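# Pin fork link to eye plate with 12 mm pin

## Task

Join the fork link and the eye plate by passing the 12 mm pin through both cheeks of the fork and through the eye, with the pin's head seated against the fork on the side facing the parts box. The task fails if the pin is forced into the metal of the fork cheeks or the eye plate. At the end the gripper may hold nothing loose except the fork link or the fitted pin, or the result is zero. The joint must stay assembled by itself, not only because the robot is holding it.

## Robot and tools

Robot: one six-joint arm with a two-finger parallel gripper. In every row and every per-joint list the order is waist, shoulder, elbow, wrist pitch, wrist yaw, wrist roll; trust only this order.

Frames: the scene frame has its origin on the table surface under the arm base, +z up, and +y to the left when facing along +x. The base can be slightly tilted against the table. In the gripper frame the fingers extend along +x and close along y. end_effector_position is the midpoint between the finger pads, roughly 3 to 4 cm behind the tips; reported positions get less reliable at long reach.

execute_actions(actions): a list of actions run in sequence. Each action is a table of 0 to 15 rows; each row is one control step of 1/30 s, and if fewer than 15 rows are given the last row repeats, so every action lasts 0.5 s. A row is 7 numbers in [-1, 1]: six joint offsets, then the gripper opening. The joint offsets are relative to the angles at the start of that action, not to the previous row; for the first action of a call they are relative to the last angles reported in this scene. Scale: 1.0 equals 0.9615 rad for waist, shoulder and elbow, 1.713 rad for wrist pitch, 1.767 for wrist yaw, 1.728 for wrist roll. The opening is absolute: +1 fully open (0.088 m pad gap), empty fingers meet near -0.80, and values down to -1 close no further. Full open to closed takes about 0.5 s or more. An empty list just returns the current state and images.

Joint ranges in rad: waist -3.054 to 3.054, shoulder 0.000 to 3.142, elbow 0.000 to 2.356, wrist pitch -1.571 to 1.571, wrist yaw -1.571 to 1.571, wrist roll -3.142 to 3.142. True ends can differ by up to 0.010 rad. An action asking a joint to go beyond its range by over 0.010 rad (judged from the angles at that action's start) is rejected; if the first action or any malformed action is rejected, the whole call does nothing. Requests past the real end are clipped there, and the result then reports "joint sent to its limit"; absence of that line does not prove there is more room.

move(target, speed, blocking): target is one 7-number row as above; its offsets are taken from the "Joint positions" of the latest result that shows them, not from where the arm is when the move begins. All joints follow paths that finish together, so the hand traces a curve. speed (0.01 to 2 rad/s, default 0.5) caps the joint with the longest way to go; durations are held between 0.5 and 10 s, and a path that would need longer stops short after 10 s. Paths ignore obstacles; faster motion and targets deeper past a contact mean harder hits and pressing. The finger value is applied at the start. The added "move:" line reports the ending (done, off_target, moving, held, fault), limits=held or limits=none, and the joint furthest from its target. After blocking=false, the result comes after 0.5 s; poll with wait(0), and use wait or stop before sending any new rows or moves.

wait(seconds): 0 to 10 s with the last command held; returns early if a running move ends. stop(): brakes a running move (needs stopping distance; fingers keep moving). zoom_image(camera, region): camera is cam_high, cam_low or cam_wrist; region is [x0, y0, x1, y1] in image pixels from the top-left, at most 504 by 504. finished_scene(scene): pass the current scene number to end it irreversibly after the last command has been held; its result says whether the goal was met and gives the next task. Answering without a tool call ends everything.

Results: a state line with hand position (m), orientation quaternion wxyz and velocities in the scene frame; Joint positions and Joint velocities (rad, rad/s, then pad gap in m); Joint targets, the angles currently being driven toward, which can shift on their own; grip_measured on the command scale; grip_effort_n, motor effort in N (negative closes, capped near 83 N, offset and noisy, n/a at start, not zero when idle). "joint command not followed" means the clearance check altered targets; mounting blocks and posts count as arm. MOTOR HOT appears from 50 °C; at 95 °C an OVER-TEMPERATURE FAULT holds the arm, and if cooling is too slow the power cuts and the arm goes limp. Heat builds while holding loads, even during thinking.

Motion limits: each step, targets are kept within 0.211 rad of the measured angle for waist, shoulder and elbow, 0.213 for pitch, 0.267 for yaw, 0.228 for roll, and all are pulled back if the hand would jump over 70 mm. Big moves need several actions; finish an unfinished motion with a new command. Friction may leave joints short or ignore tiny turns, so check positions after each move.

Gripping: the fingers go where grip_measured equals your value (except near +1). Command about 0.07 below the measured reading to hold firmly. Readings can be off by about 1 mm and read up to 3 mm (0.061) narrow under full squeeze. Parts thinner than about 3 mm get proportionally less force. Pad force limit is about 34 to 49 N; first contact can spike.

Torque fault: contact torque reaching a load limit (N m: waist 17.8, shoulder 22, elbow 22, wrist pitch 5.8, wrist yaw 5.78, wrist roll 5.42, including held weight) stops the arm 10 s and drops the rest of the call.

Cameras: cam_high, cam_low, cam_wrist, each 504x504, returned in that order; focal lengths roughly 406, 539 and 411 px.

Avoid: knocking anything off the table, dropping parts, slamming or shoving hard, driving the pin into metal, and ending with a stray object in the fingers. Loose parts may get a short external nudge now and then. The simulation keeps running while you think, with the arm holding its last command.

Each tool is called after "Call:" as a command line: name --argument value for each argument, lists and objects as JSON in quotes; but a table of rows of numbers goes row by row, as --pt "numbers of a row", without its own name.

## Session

Call:
execute_actions --actions '[]'

Scene clock: 0.00 s.
end_effector_position=(+0.4547, -0.0882, +0.2523) grip_measured=-0.134 grip_effort_n=n/a end_effector_quat_wxyz=(+0.256, +0.719, -0.253, -0.595) end_effector_velocity=(-0.003, -0.002, +0.000) end_effector_angular_velocity=(+0.006, +0.005, -0.006)
Joint names: [waist, shoulder, elbow, wrist pitch, wrist yaw, wrist roll]
Joint positions: [-0.59   1.482  1.493 -0.848 -0.388  2.853  0.032]
Joint velocities: [-0.007  0.002 -0.002 -0.007 -0.007 -0.007  0.   ]
Motor temperatures (°C, as the motors report them): [29 29 26 26 24 27]
Heat: hottest waist 29 °C (+0.0 °C/min).
Joint targets: [-0.590 1.482 1.493 -0.848 -0.388 2.853]

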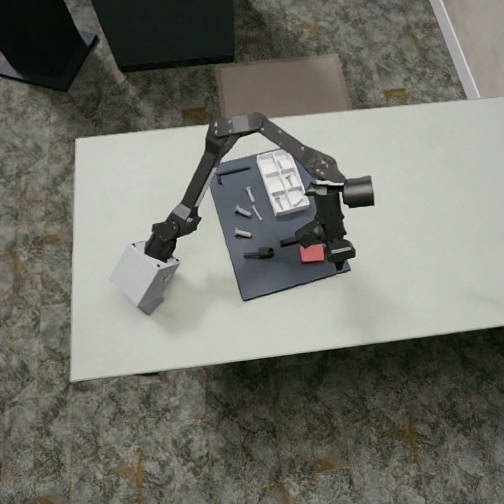

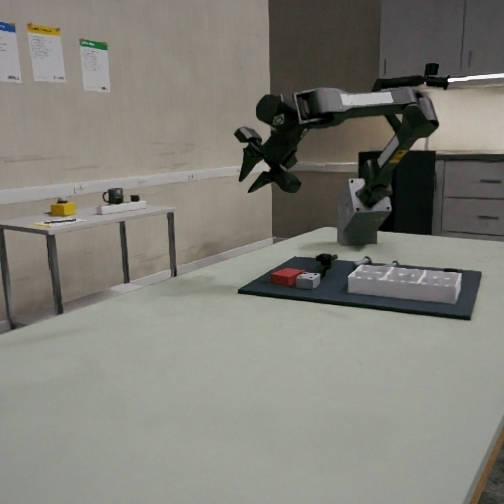

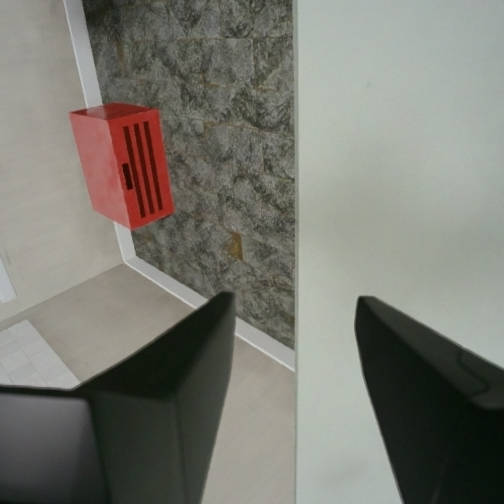

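Call:
move --target '[0.04,-0.17,-0.33,-0.07,-0.16,-0.97,1]' --speed 1.5

Call:
move --target '[0.05,-0.18,-0.34,-0.067,-0.168,-0.955,1]' --speed 1.5

Scene clock: 7.43 s.
end_effector_position=(+0.3716, -0.0357, +0.1858) grip_measured=+1.000 grip_effort_n=17.4 end_effector_quat_wxyz=(+0.590, +0.416, +0.381, -0.578) end_effector_velocity=(-0.001, +0.003, -0.001) end_effector_angular_velocity=(+0.021, -0.003, +0.003)
Joint names: [waist, shoulder, elbow, wrist pitch, wrist yaw, wrist roll]
Joint positions: [-0.555  1.326  1.183 -0.967 -0.665  1.18   0.088]
Joint velocities: [-0.002 -0.002 -0.002 -0.007 -0.022 -0.007  0.   ]
Motor temperatures (°C, as the motors report them): [30 30 27 27 24 27]
Heat: hottest waist 30 °C (+8.1 °C/min).
Joint targets: [-0.552 1.319 1.176 -0.968 -0.670 1.177]
move: done; limits=none; farthest joint: the shoulder, 0.008 radians from its target (0.164 radians at the start)

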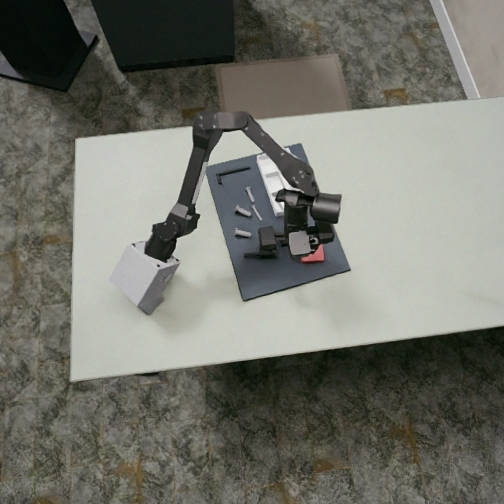

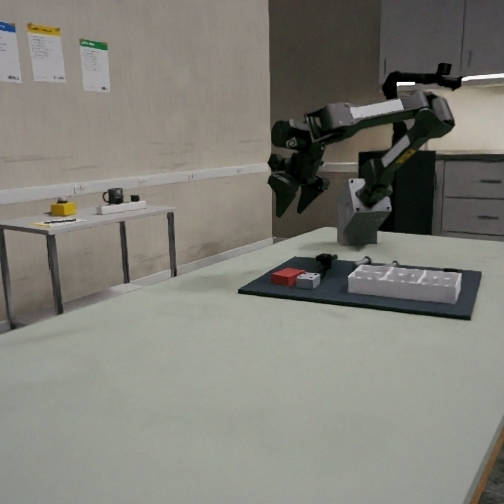

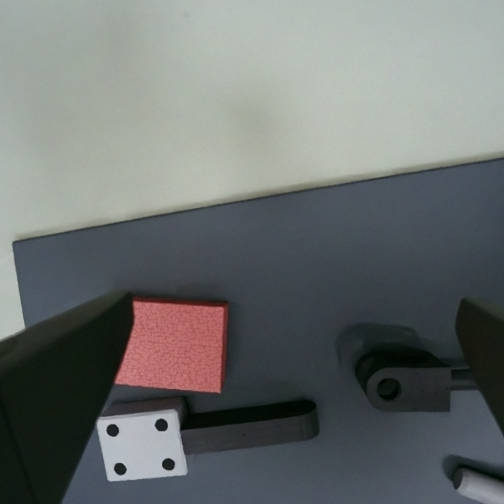

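Scene clock: 9.43 s.
end_effector_position=(+0.2910, +0.0292, +0.1399) grip_measured=+1.000 grip_effort_n=15.6 end_effector_quat_wxyz=(+0.706, +0.039, +0.706, -0.042) end_effector_velocity=(+0.000, +0.003, +0.000) end_effector_angular_velocity=(+0.019, -0.010, +0.029)
Joint names: [waist, shoulder, elbow, wrist pitch, wrist yaw, wrist roll]
Joint positions: [-0.51   1.159  0.864 -1.08  -0.956 -0.467  0.088]
Joint velocities: [-0.002 -0.002 -0.002 -0.007 -0.022 -0.037  0.   ]
Motor temperatures (°C, as the motors report them): [30 30 27 27 24 27]
Heat: hottest waist 30 °C (+6.4 °C/min).
Joint targets: [-0.507 1.153 0.856 -1.081 -0.962 -0.470]
move: done; limits=none; farthest joint: the elbow, 0.008 radians from its target (0.327 radians at the start)

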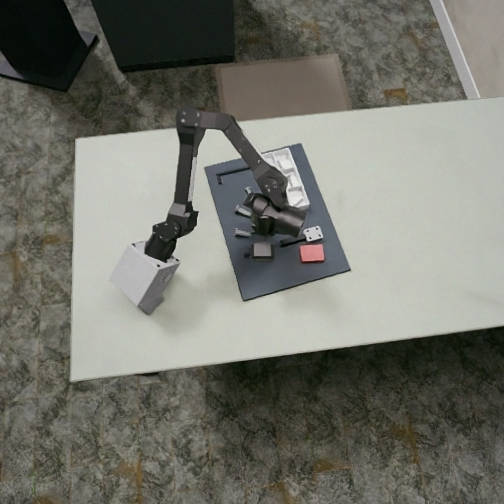

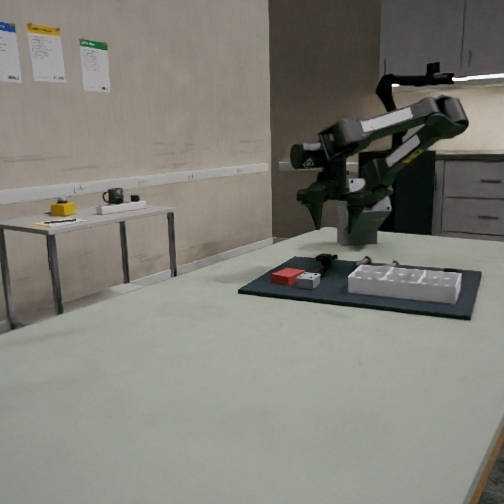

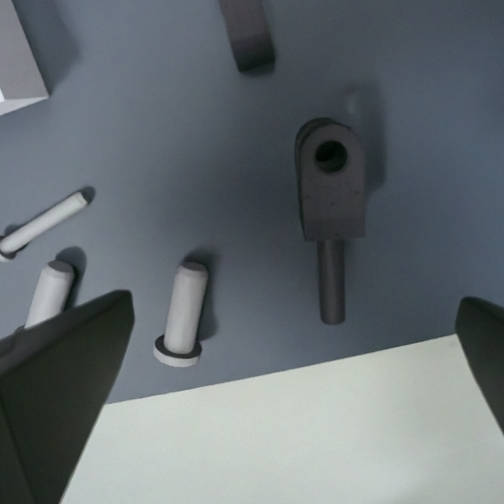

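Call:
move --target '[-0.019,0.55,-0.064,-0.0105,-0.14,-0.375,-0.3]' --speed 0.8

Call:
move --target '[0.156,-0.096,-0.137,0.2505,-0.02,0.24,-0.3]' --speed 0.4

Scene clock: 20.80 s.
end_effector_position=(+0.2576, -0.0143, +0.0844) grip_measured=-0.296 grip_effort_n=-19.8 end_effector_quat_wxyz=(+0.696, +0.125, +0.697, +0.121) end_effector_velocity=(+0.000, +0.004, +0.001) end_effector_angular_velocity=(+0.017, -0.015, -0.010)
Joint names: [waist, shoulder, elbow, wrist pitch, wrist yaw, wrist roll]
Joint positions: [-0.526  1.68   0.808 -1.097 -1.198 -1.111  0.024]
Joint velocities: [-0.002 -0.002 -0.007 -0.022 -0.022 -0.022  0.   ]
Motor temperatures (°C, as the motors report them): [30 30 27 27 24 27]
Heat: hottest waist 30 °C (+2.9 °C/min).
Joint targets: [-0.529 1.688 0.802 -1.098 -1.204 -1.115]
move: done; limits=none; farthest joint: the shoulder, 0.007 radians from its target (0.528 radians at the start)

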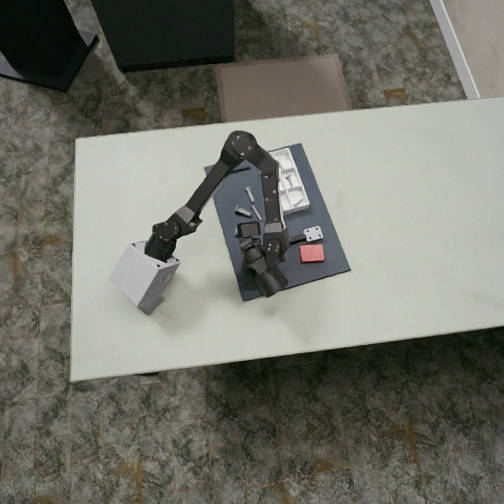

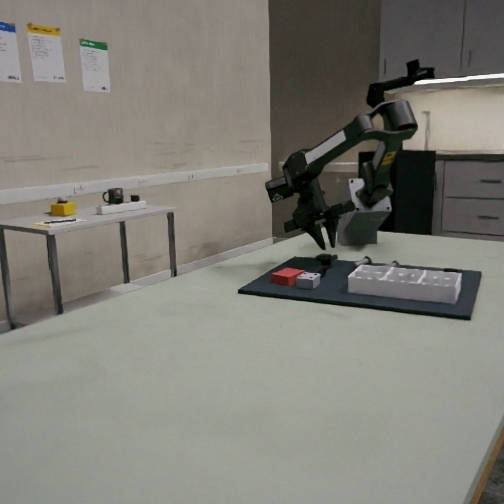

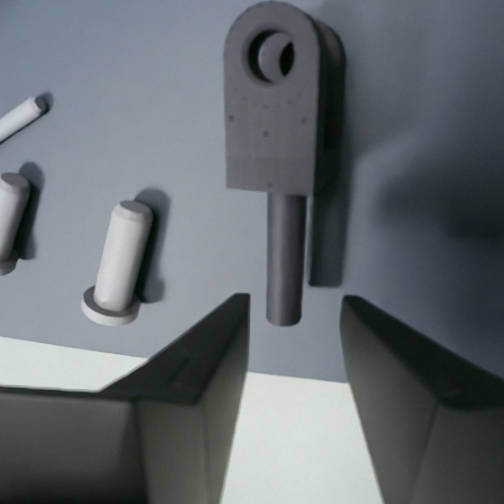

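Scene clock: 22.47 s.
end_effector_position=(+0.2566, -0.0020, +0.0513) grip_measured=-0.296 grip_effort_n=-19.3 end_effector_quat_wxyz=(+0.696, +0.125, +0.697, +0.121) end_effector_velocity=(-0.004, -0.001, +0.000) end_effector_angular_velocity=(-0.013, +0.022, -0.007)
Joint names: [waist, shoulder, elbow, wrist pitch, wrist yaw, wrist roll]
Joint positions: [-0.379  1.596  0.681 -0.669 -1.228 -0.7    0.024]
Joint velocities: [-0.002 -0.002 -0.002 -0.022  0.022 -0.007 -0.   ]
Motor temperatures (°C, as the motors report them): [30 30 27 27 24 27]
Heat: hottest waist 30 °C (+2.7 °C/min).
Joint targets: [-0.376 1.588 0.676 -0.667 -1.234 -0.697]
move: done; limits=none; farthest joint: the shoulder, 0.008 radians from its target (0.093 radians at the start)

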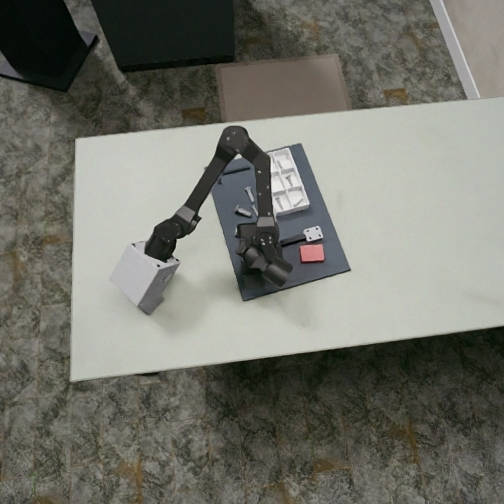

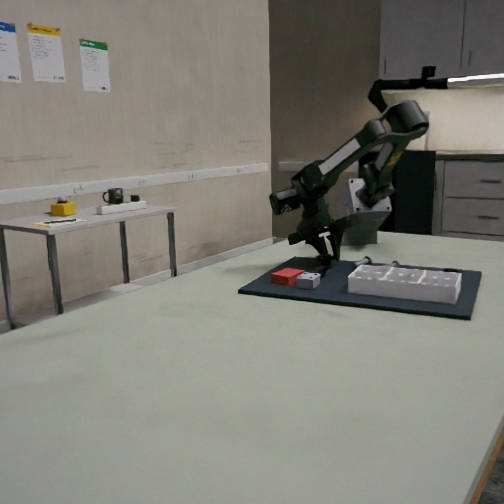

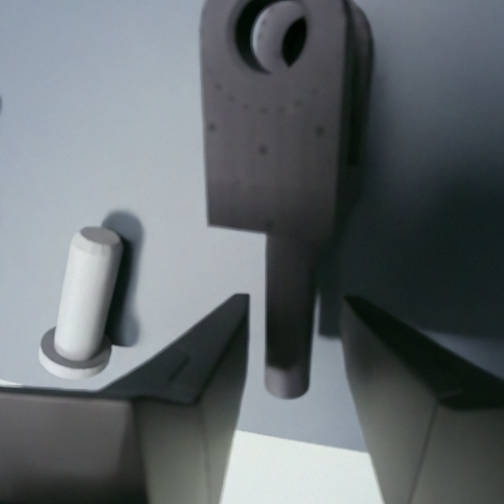

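Call:
move --target '[0,0,0,0,0,0,-0.7]'

Call:
move --target '[-0.2,0.09,0.18,-0.32,0.02,-0.3,-0.7]' --speed 0.5

Scene clock: 28.20 s.
end_effector_position=(+0.2569, -0.0016, +0.0515) grip_measured=-0.596 grip_effort_n=-83.5 end_effector_quat_wxyz=(+0.696, +0.127, +0.696, +0.121) end_effector_velocity=(-0.000, +0.004, +0.002) end_effector_angular_velocity=(+0.020, -0.005, -0.017)
Joint names: [waist, shoulder, elbow, wrist pitch, wrist yaw, wrist roll]
Joint positions: [-0.379  1.596  0.681 -0.67  -1.232 -0.699  0.01 ]
Joint velocities: [-0.002 -0.002 -0.002 -0.022 -0.022 -0.007 -0.   ]
Motor temperatures (°C, as the motors report them): [30 30 27 27 24 27]
Heat: hottest waist 30 °C (+2.1 °C/min).
Joint targets: [-0.379 1.596 0.681 -0.669 -1.228 -0.700]
move: done; limits=none; farthest joint: the wrist yaw, 0.004 radians from its target (0.000 radians at the start)

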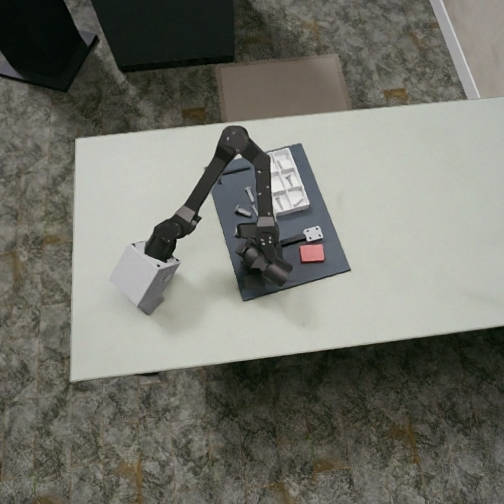

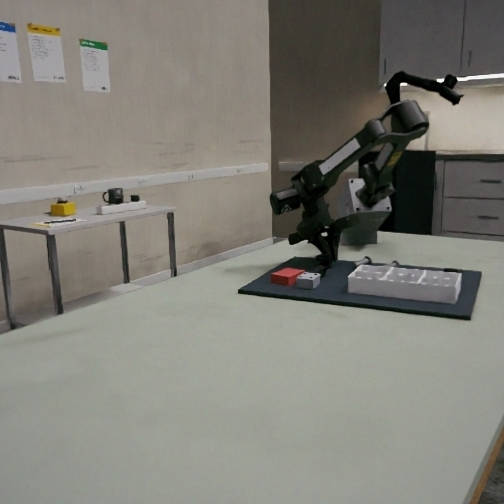

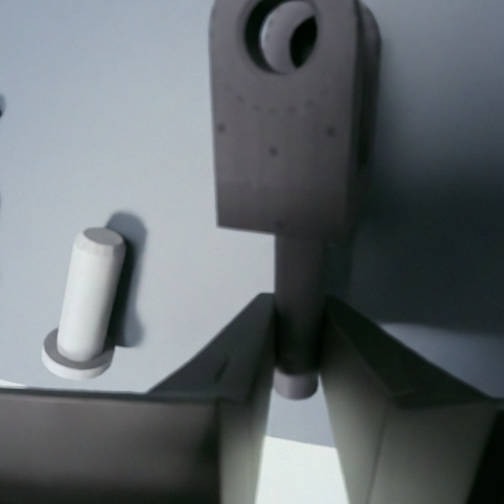

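Scene clock: 29.93 s.
end_effector_position=(+0.2641, -0.0119, +0.0978) grip_measured=-0.596 grip_effort_n=-83.5 end_effector_quat_wxyz=(+0.702, +0.120, +0.690, +0.127) end_effector_velocity=(+0.000, +0.001, +0.001) end_effector_angular_velocity=(+0.004, -0.002, -0.017)
Joint names: [waist, shoulder, elbow, wrist pitch, wrist yaw, wrist roll]
Joint positions: [-0.563  1.677  0.847 -1.216 -1.198 -1.214  0.01 ]
Joint velocities: [-0.002 -0.002 -0.002 -0.007 -0.007  0.007 -0.   ]
Motor temperatures (°C, as the motors report them): [30 30 27 27 24 27]
Heat: hottest waist 30 °C (+2.0 °C/min).
Joint targets: [-0.571 1.682 0.854 -1.218 -1.196 -1.218]
move: done; limits=none; farthest joint: the waist, 0.008 radians from its target (0.193 radians at the start)

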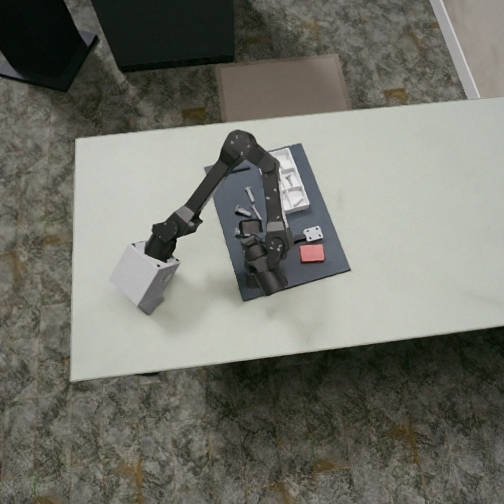

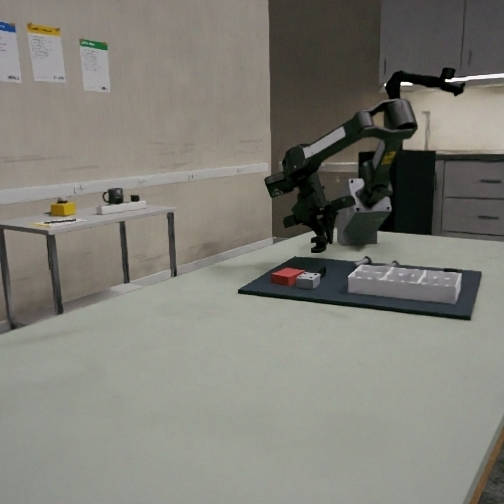

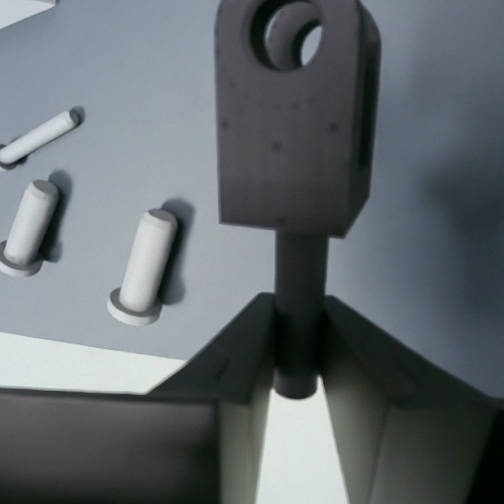

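Go via the earlier vertical high pose to avoid dipping.

Call:
move --target '[0.055,-0.545,0,0.08,0.137,0.37,-0.7]' --speed 0.6

Call:
move --target '[0.655,-0.253,-0.301,0.312,0.522,0.438,-0.7]' --speed 0.6

Scene clock: 38.60 s.
end_effector_position=(+0.2861, +0.0287, +0.1372) grip_measured=-0.596 grip_effort_n=-83.5 end_effector_quat_wxyz=(+0.704, +0.009, +0.710, -0.005) end_effector_velocity=(+0.000, -0.001, +0.001) end_effector_angular_velocity=(-0.011, -0.003, +0.001)
Joint names: [waist, shoulder, elbow, wrist pitch, wrist yaw, wrist roll]
Joint positions: [-0.51   1.162  0.847 -1.081 -0.96  -0.578  0.01 ]
Joint velocities: [-0.002 -0.007 -0.002  0.007  0.007  0.007 -0.   ]
Motor temperatures (°C, as the motors report them): [31 30 27 27 24 27]
Heat: hottest waist 31 °C (+3.1 °C/min).
Joint targets: [-0.511 1.153 0.847 -1.079 -0.956 -0.575]
move: done; limits=none; farthest joint: the shoulder, 0.009 radians from its target (0.524 radians at the start)

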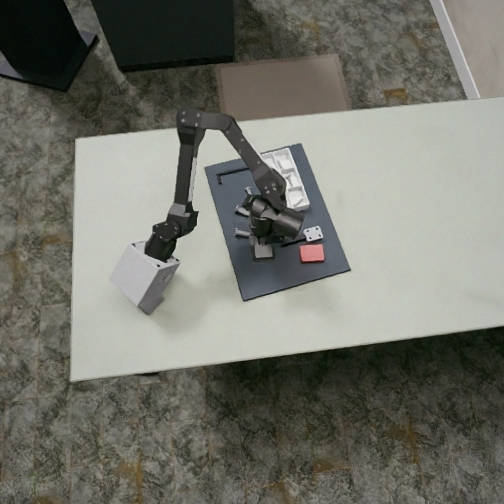

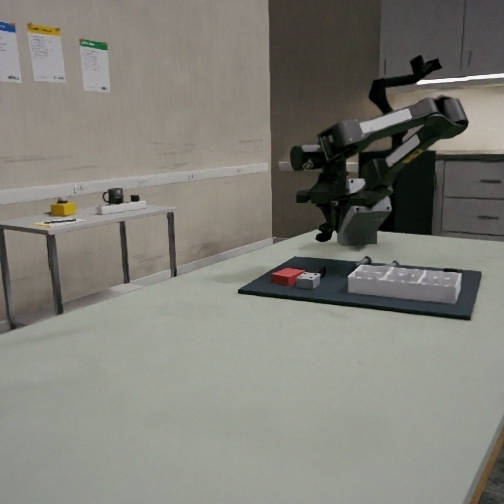

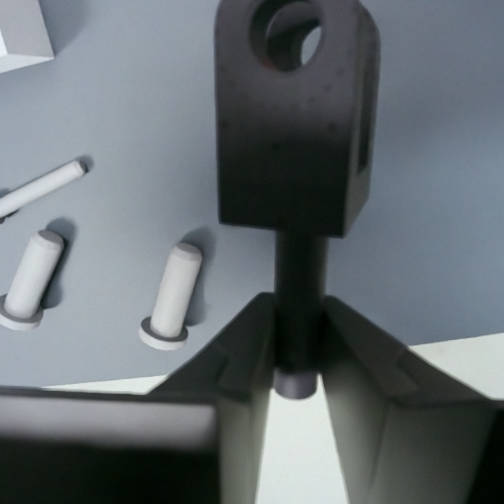

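Scene clock: 40.80 s.
end_effector_position=(+0.2558, +0.0049, +0.0781) grip_measured=-0.596 grip_effort_n=-83.5 end_effector_quat_wxyz=(+0.671, -0.210, +0.680, -0.210) end_effector_velocity=(+0.001, -0.001, +0.001) end_effector_angular_velocity=(-0.007, -0.004, +0.010)
Joint names: [waist, shoulder, elbow, wrist pitch, wrist yaw, wrist roll]
Joint positions: [ 0.121  0.93   0.562 -0.548 -0.05   0.175  0.01 ]
Joint velocities: [-0.002 -0.002 -0.002  0.007  0.007 -0.007 -0.   ]
Motor temperatures (°C, as the motors report them): [31 30 27 27 24 27]
Heat: hottest waist 31 °C (+2.9 °C/min).
Joint targets: [0.120 0.918 0.558 -0.546 -0.037 0.179]
move: off_target; limits=none; farthest joint: the wrist yaw, 0.012 radians from its target (0.922 radians at the start)

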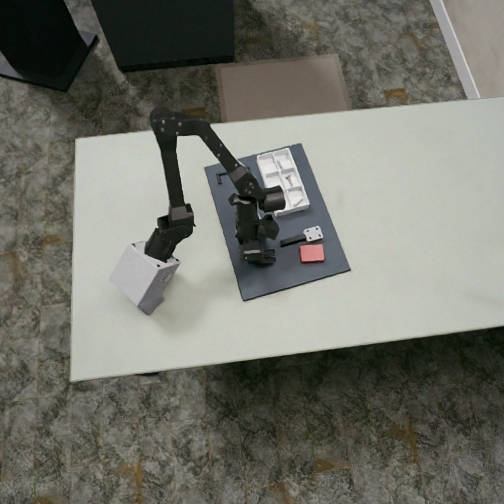

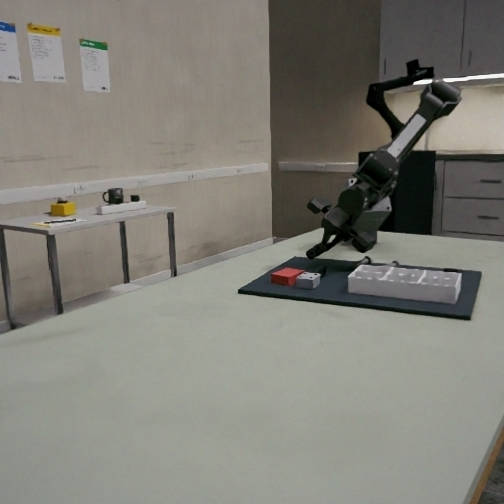

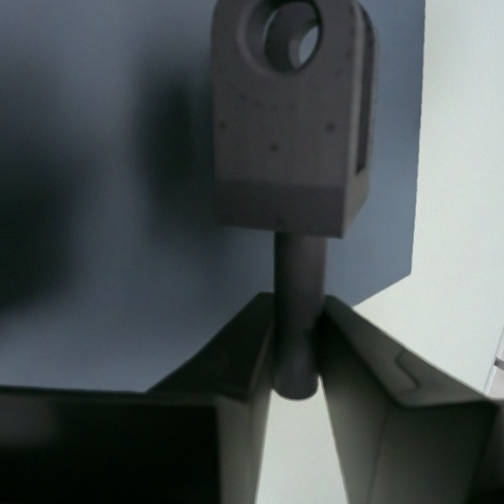

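Call:
move --target '[0.085,0.098,-0.02,0.072,0.04,0.042,-0.7]' --speed 0.15

Call:
zoom_image --camera "cam_low" --region '[280,200,420,290]'

Scene clock: 45.93 s.
end_effector_position=(+0.2608, +0.0049, +0.0549) grip_measured=-0.596 grip_effort_n=-83.5 end_effector_quat_wxyz=(+0.677, -0.213, +0.673, -0.210) end_effector_velocity=(-0.004, +0.002, -0.002) end_effector_angular_velocity=(+0.020, +0.028, +0.010)
Joint names: [waist, shoulder, elbow, wrist pitch, wrist yaw, wrist roll]
Joint positions: [ 0.204  1.018  0.547 -0.426  0.009  0.242  0.01 ]
Joint velocities: [ 0.002  0.002 -0.002 -0.007 -0.022 -0.022  0.   ]
Motor temperatures (°C, as the motors report them): [31 30 27 27 24 27]
Heat: hottest waist 31 °C (+2.6 °C/min).
Joint targets: [0.203 1.024 0.543 -0.425 0.021 0.247]
move: off_target; limits=none; farthest joint: the wrist yaw, 0.012 radians from its target (0.070 radians at the start)

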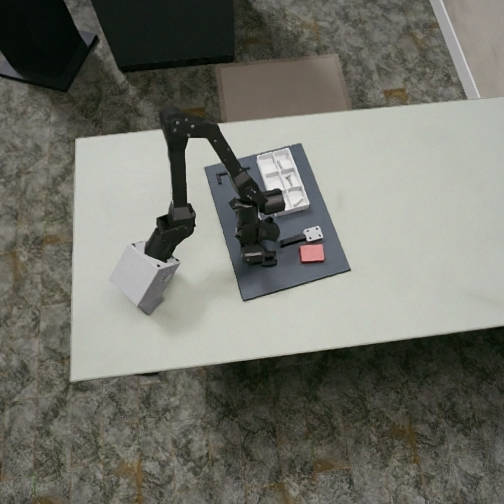

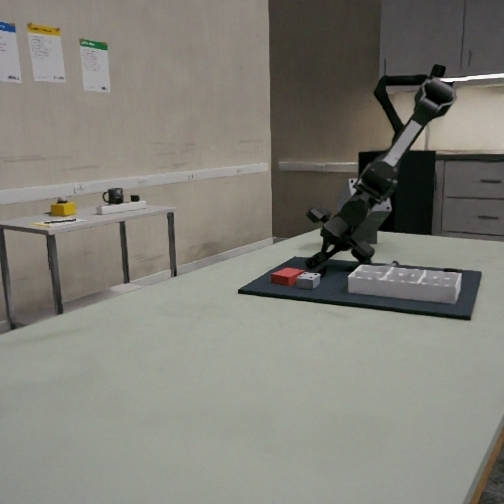

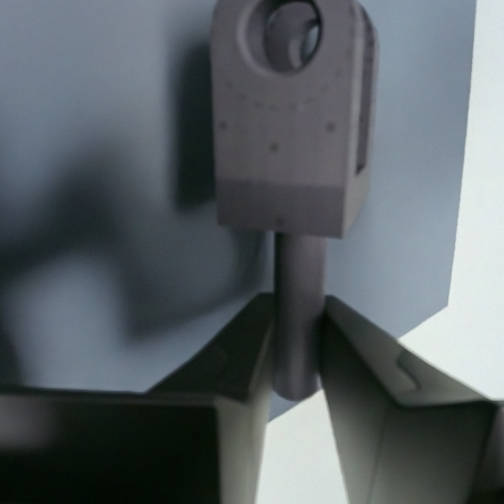

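Region (280, 200, 420, 290) of cam_low's 504x504 image, scaled by 3.600, with more detail than that image has; it fills the top 324 rows of this view, and the rest is white.

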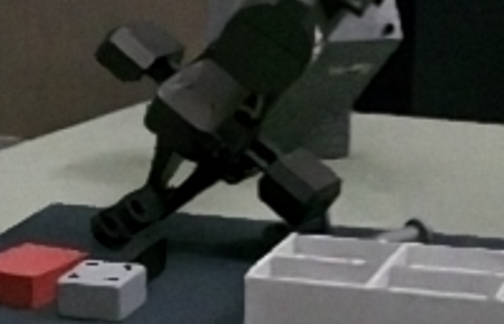

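Call:
move --target '[0,0,0,0,-0.022,0,-0.7]' --speed 0.06

Call:
execute_actions --actions '[[[0,0,0,0,0,0,-0.57]],[[0,0,0,0,0,0,-0.55],[0,0,0,0,0,0,-0.545],[0,0,0,0,0,0,-0.54],[0,0,0,0,0,0,-0.535],[0,0,0,0,0,0,-0.53],[0,0,0,0,0,0,-0.525],[0,0,0,0,0,0,-0.52],[0,0,0,0,0,0,-0.51],[0,0,0,0,0,0,-0.5],[0,0,0,0,0,0,-0.49],[0,0,0,0,0,0,-0.48],[0,0,0,0,0,0,-0.47],[0,0,0,0,0,0,-0.46],[0,0,0,0,0,0,-0.45],[0,0,0,0,0,0,-0.44]],[[0,0,0,0,0,0,-0.42],[0,0,0,0,0,0,-0.4],[0,0,0,0,0,0,-0.38],[0,0,0,0,0,0,-0.36],[0,0,0,0,0,0,-0.34],[0,0,0,0,0,0,-0.32],[0,0,0,0,0,0,-0.3],[0,0,0,0,0,0,-0.28],[0,0,0,0,0,0,-0.26]]]'

Scene clock: 54.50 s.
end_effector_position=(+0.2597, +0.0083, +0.0525) grip_measured=-0.596 grip_effort_n=-83.5 end_effector_quat_wxyz=(+0.677, -0.203, +0.678, -0.201) end_effector_velocity=(+0.000, -0.000, +0.001) end_effector_angular_velocity=(+0.002, +0.003, -0.000)
Joint names: [waist, shoulder, elbow, wrist pitch, wrist yaw, wrist roll]
Joint positions: [ 0.204  1.018  0.547 -0.426 -0.019  0.242  0.01 ]
Joint velocities: [-0.007 -0.002  0.002 -0.007 -0.007 -0.007 -0.   ]
Motor temperatures (°C, as the motors report them): [31 30 27 27 24 27]
Heat: hottest waist 31 °C (+2.2 °C/min).
Joint targets: [0.204 1.018 0.547 -0.427 -0.030 0.242]
move: done; limits=none; farthest joint: the wrist yaw, 0.010 radians from its target (0.039 radians at the start)

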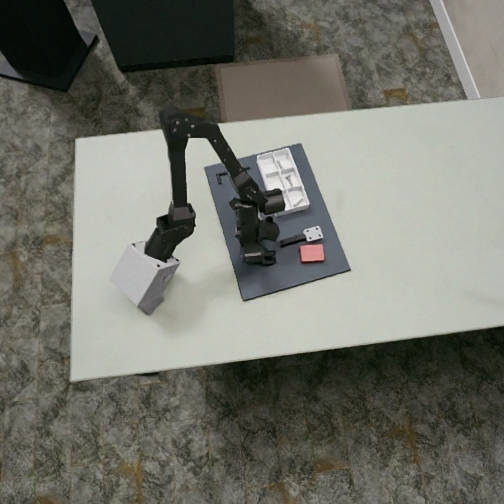

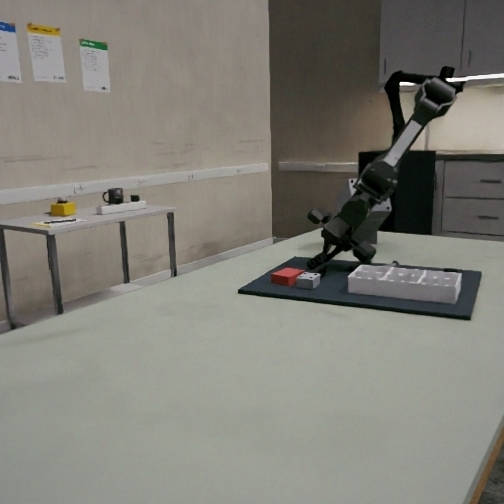

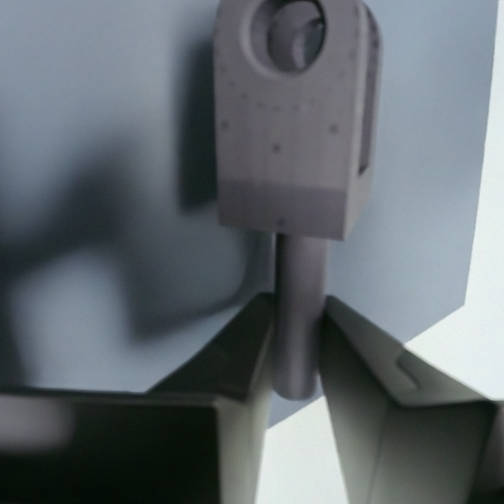

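Scene clock: 56.00 s.
end_effector_position=(+0.2598, +0.0083, +0.0525) grip_measured=-0.273 grip_effort_n=18.4 end_effector_quat_wxyz=(+0.678, -0.203, +0.678, -0.201) end_effector_velocity=(-0.004, +0.001, +0.000) end_effector_angular_velocity=(+0.013, +0.010, -0.023)
Joint names: [waist, shoulder, elbow, wrist pitch, wrist yaw, wrist roll]
Joint positions: [ 0.204  1.018  0.547 -0.426 -0.02   0.242  0.026]
Joint velocities: [-0.007 -0.002  0.002 -0.022 -0.022  0.007  0.004]
Motor temperatures (°C, as the motors report them): [31 30 27 27 24 27]
Heat: hottest waist 31 °C (+2.1 °C/min).
Joint targets: [0.204 1.018 0.547 -0.426 -0.020 0.242]

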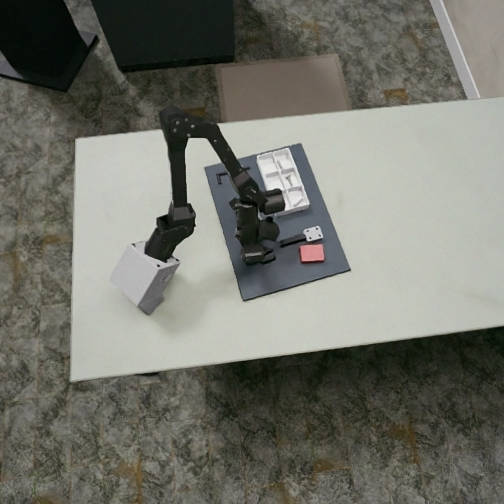

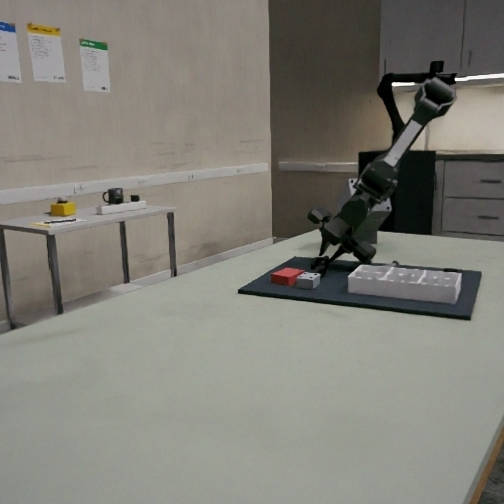

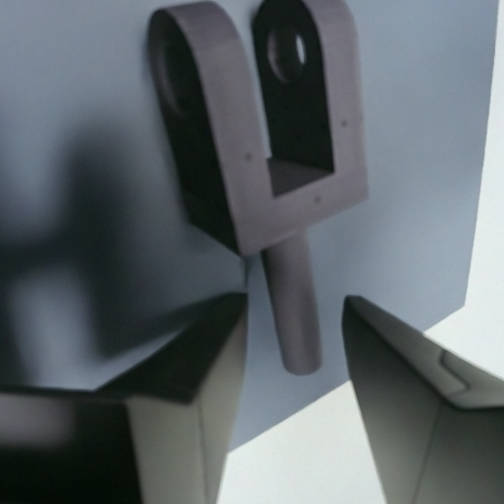

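Call:
move --target '[0,-0.16,0.04,-0.105,0,0,-0.26]'

Call:
move --target '[-0.612,0.417,0.17,-0.042,-0.514,-0.437,0.3]' --speed 0.9

Scene clock: 64.17 s.
end_effector_position=(+0.2538, +0.0254, +0.0801) grip_measured=-0.264 grip_effort_n=18.4 end_effector_quat_wxyz=(+0.677, -0.203, +0.678, -0.201) end_effector_velocity=(+0.002, +0.005, -0.001) end_effector_angular_velocity=(+0.027, +0.004, +0.026)
Joint names: [waist, shoulder, elbow, wrist pitch, wrist yaw, wrist roll]
Joint positions: [ 0.204  0.873  0.579 -0.604 -0.02   0.242  0.026]
Joint velocities: [ 0.002 -0.007  0.002  0.007 -0.022 -0.022 -0.   ]
Motor temperatures (°C, as the motors report them): [30 31 27 27 24 27]
Heat: hottest shoulder 31 °C (+2.0 °C/min).
Joint targets: [0.204 0.864 0.586 -0.606 -0.020 0.242]
move: done; limits=none; farthest joint: the shoulder, 0.008 radians from its target (0.154 radians at the start)

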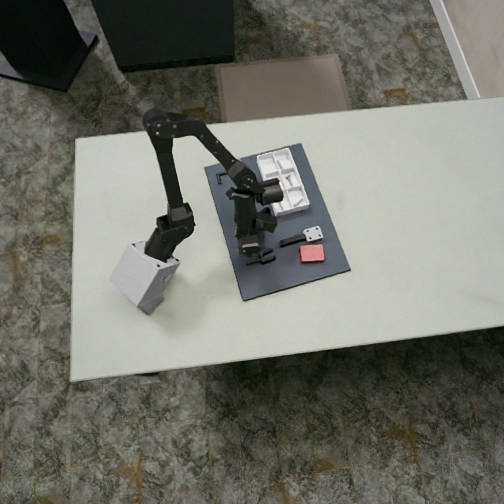

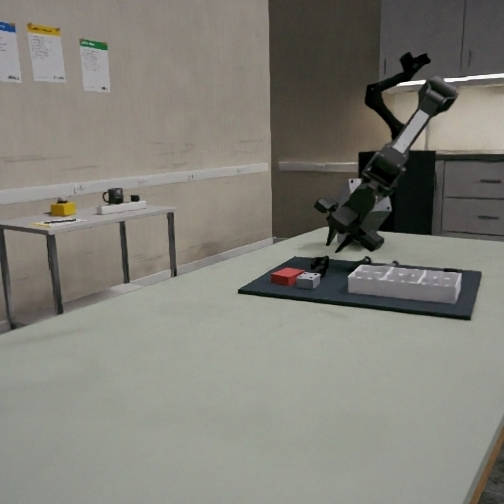

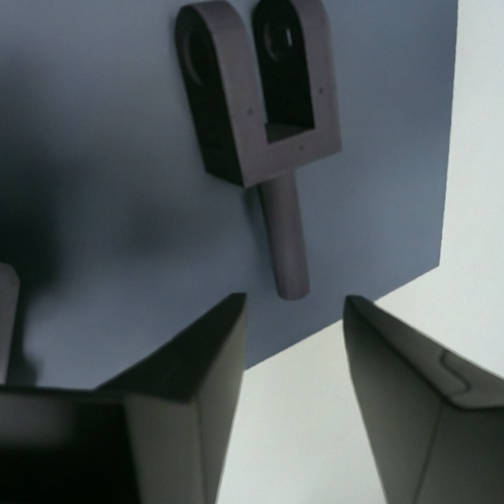

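Scene clock: 65.93 s.
end_effector_position=(+0.2913, -0.0005, +0.0899) grip_measured=+0.296 grip_effort_n=17.4 end_effector_quat_wxyz=(+0.706, -0.050, +0.705, +0.049) end_effector_velocity=(-0.001, +0.000, +0.001) end_effector_angular_velocity=(+0.004, -0.003, -0.003)
Joint names: [waist, shoulder, elbow, wrist pitch, wrist yaw, wrist roll]
Joint positions: [-0.381  1.266  0.736 -0.675 -0.922 -0.509  0.054]
Joint velocities: [-0.007 -0.002 -0.002 -0.007 -0.007 -0.007 -0.   ]
Motor temperatures (°C, as the motors report them): [30 30 27 27 24 27]
Heat: hottest waist 30 °C (+0.0 °C/min).
Joint targets: [-0.384 1.274 0.743 -0.676 -0.928 -0.513]
move: done; limits=none; farthest joint: the shoulder, 0.008 radians from its target (0.401 radians at the start)

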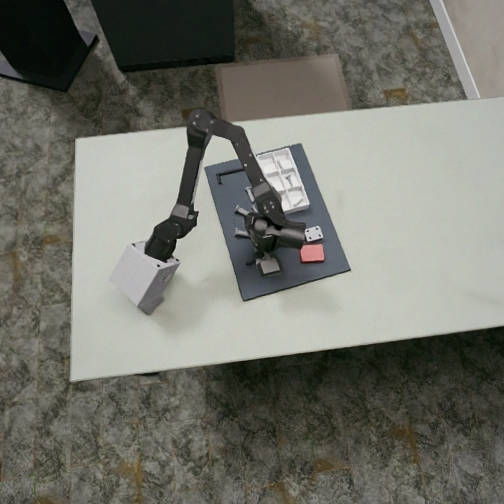

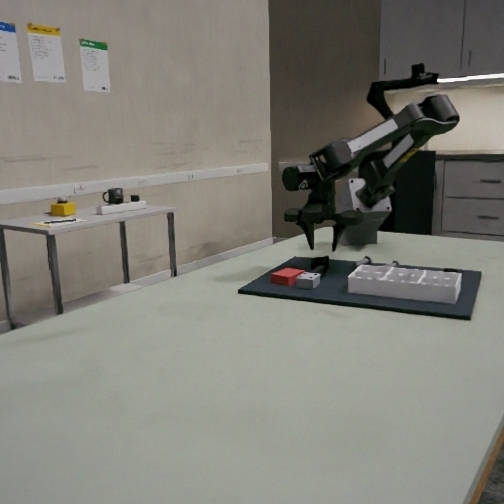

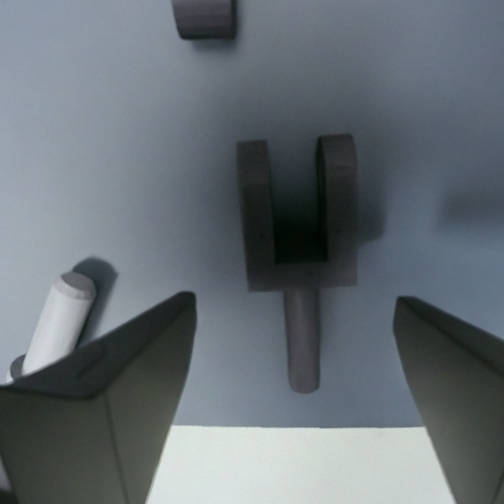

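Call:
move --target '[0.136,0.077,-0.073,0.16,0.0325,0.065,0.3]' --speed 0.35

Call:
move --target '[0,0,0,0,0,0,-0.02]'

Call:
move --target '[0,0,0,0,0,0,-0.22]'

Scene clock: 72.40 s.
end_effector_position=(+0.2935, -0.0043, +0.0525) grip_measured=+0.296 grip_effort_n=17.9 end_effector_quat_wxyz=(+0.703, -0.076, +0.703, +0.076) end_effector_velocity=(-0.001, +0.001, +0.001) end_effector_angular_velocity=(+0.007, +0.002, +0.015)
Joint names: [waist, shoulder, elbow, wrist pitch, wrist yaw, wrist roll]
Joint positions: [-0.254  1.332  0.672 -0.402 -0.87  -0.4    0.054]
Joint velocities: [-0.002 -0.002 -0.002 -0.007 -0.007 -0.022 -0.   ]
Motor temperatures (°C, as the motors report them): [30 30 27 27 24 27]
Heat: hottest waist 30 °C (+0.0 °C/min).
Joint targets: [-0.250 1.340 0.666 -0.401 -0.865 -0.397]
move: done; limits=none; farthest joint: the shoulder, 0.008 radians from its target (0.074 radians at the start)

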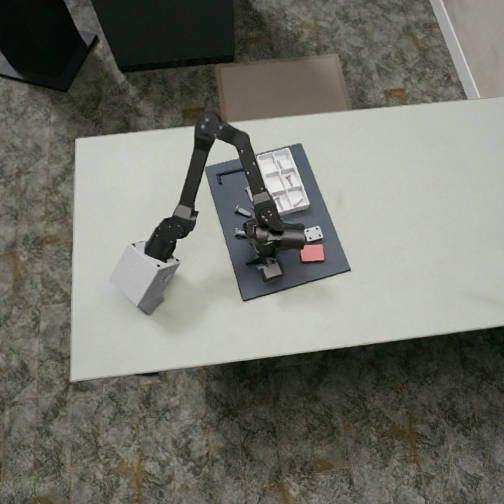

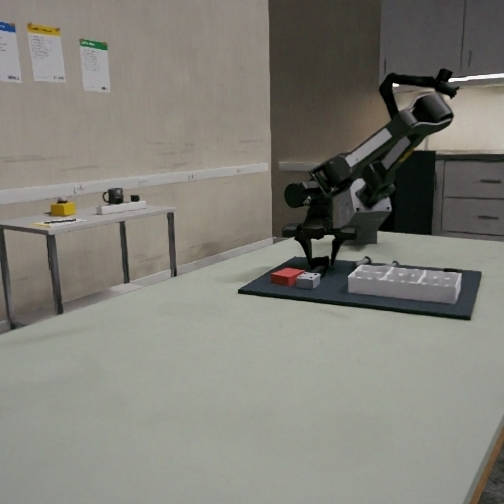

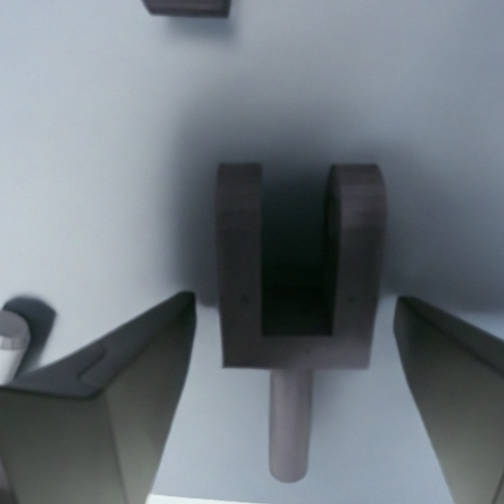

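Scene clock: 73.00 s.
end_effector_position=(+0.2935, -0.0043, +0.0525) grip_measured=-0.015 grip_effort_n=-19.3 end_effector_quat_wxyz=(+0.703, -0.076, +0.703, +0.076) end_effector_velocity=(+0.000, +0.001, +0.001) end_effector_angular_velocity=(+0.006, -0.001, +0.004)
Joint names: [waist, shoulder, elbow, wrist pitch, wrist yaw, wrist roll]
Joint positions: [-0.254  1.332  0.672 -0.402 -0.87  -0.4    0.038]
Joint velocities: [-0.002 -0.002  0.002 -0.007 -0.007 -0.007 -0.001]
Motor temperatures (°C, as the motors report them): [30 30 27 27 24 27]
Heat: hottest waist 30 °C (+0.0 °C/min).
Joint targets: [-0.254 1.332 0.672 -0.402 -0.870 -0.400]
move: done; limits=none; farthest joint: the waist, 0.000 radians from its target (0.000 radians at the start)

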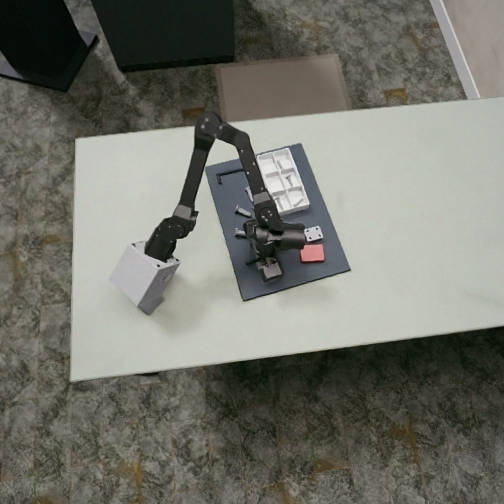

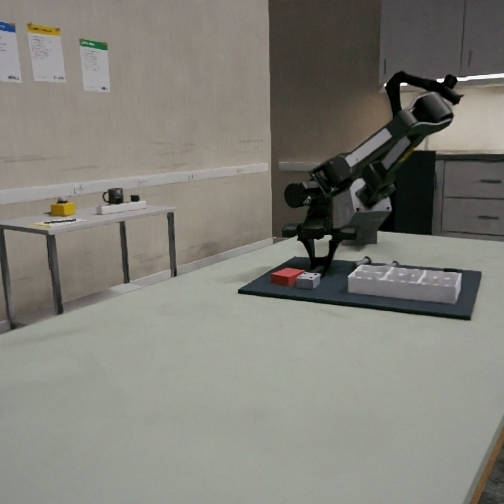

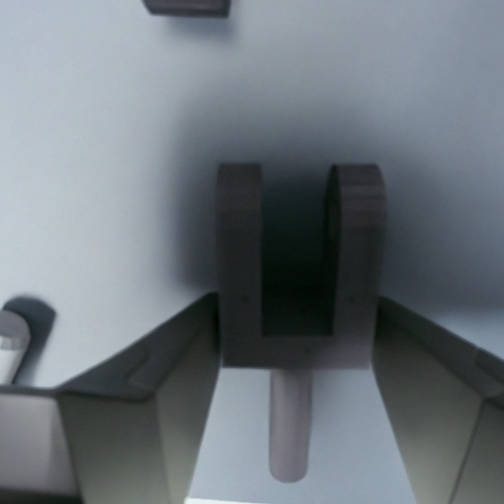

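Scene clock: 73.50 s.
end_effector_position=(+0.2932, -0.0038, +0.0525) grip_measured=-0.135 grip_effort_n=-83.5 end_effector_quat_wxyz=(+0.703, -0.074, +0.703, +0.076) end_effector_velocity=(-0.003, +0.002, +0.001) end_effector_angular_velocity=(+0.020, +0.006, -0.014)
Joint names: [waist, shoulder, elbow, wrist pitch, wrist yaw, wrist roll]
Joint positions: [-0.254  1.332  0.672 -0.405 -0.873 -0.4    0.032]
Joint velocities: [-0.007 -0.002 -0.002 -0.022 -0.022 -0.007 -0.   ]
Motor temperatures (°C, as the motors report them): [30 30 27 27 24 27]
Heat: hottest waist 30 °C (+0.0 °C/min).
Joint targets: [-0.254 1.332 0.672 -0.403 -0.870 -0.400]
move: done; limits=none; farthest joint: the wrist pitch, 0.003 radians from its target (0.000 radians at the start)

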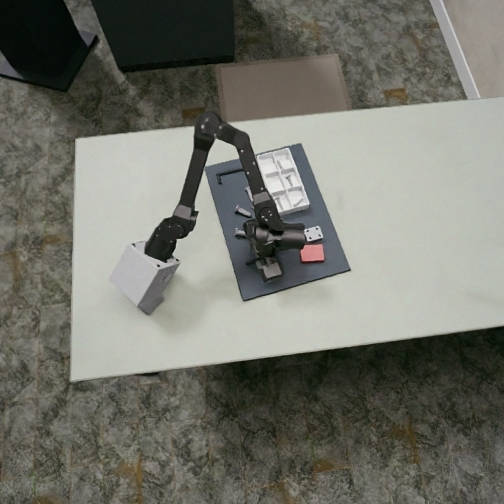

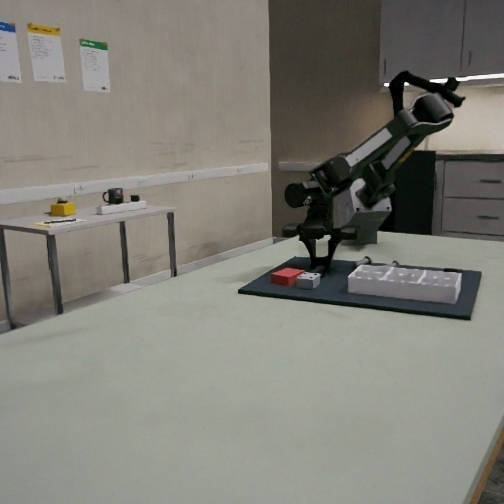

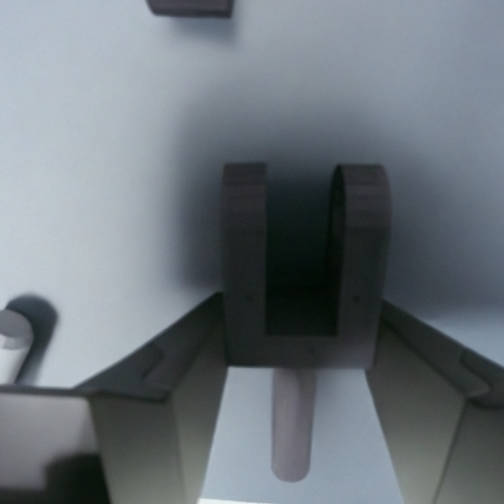

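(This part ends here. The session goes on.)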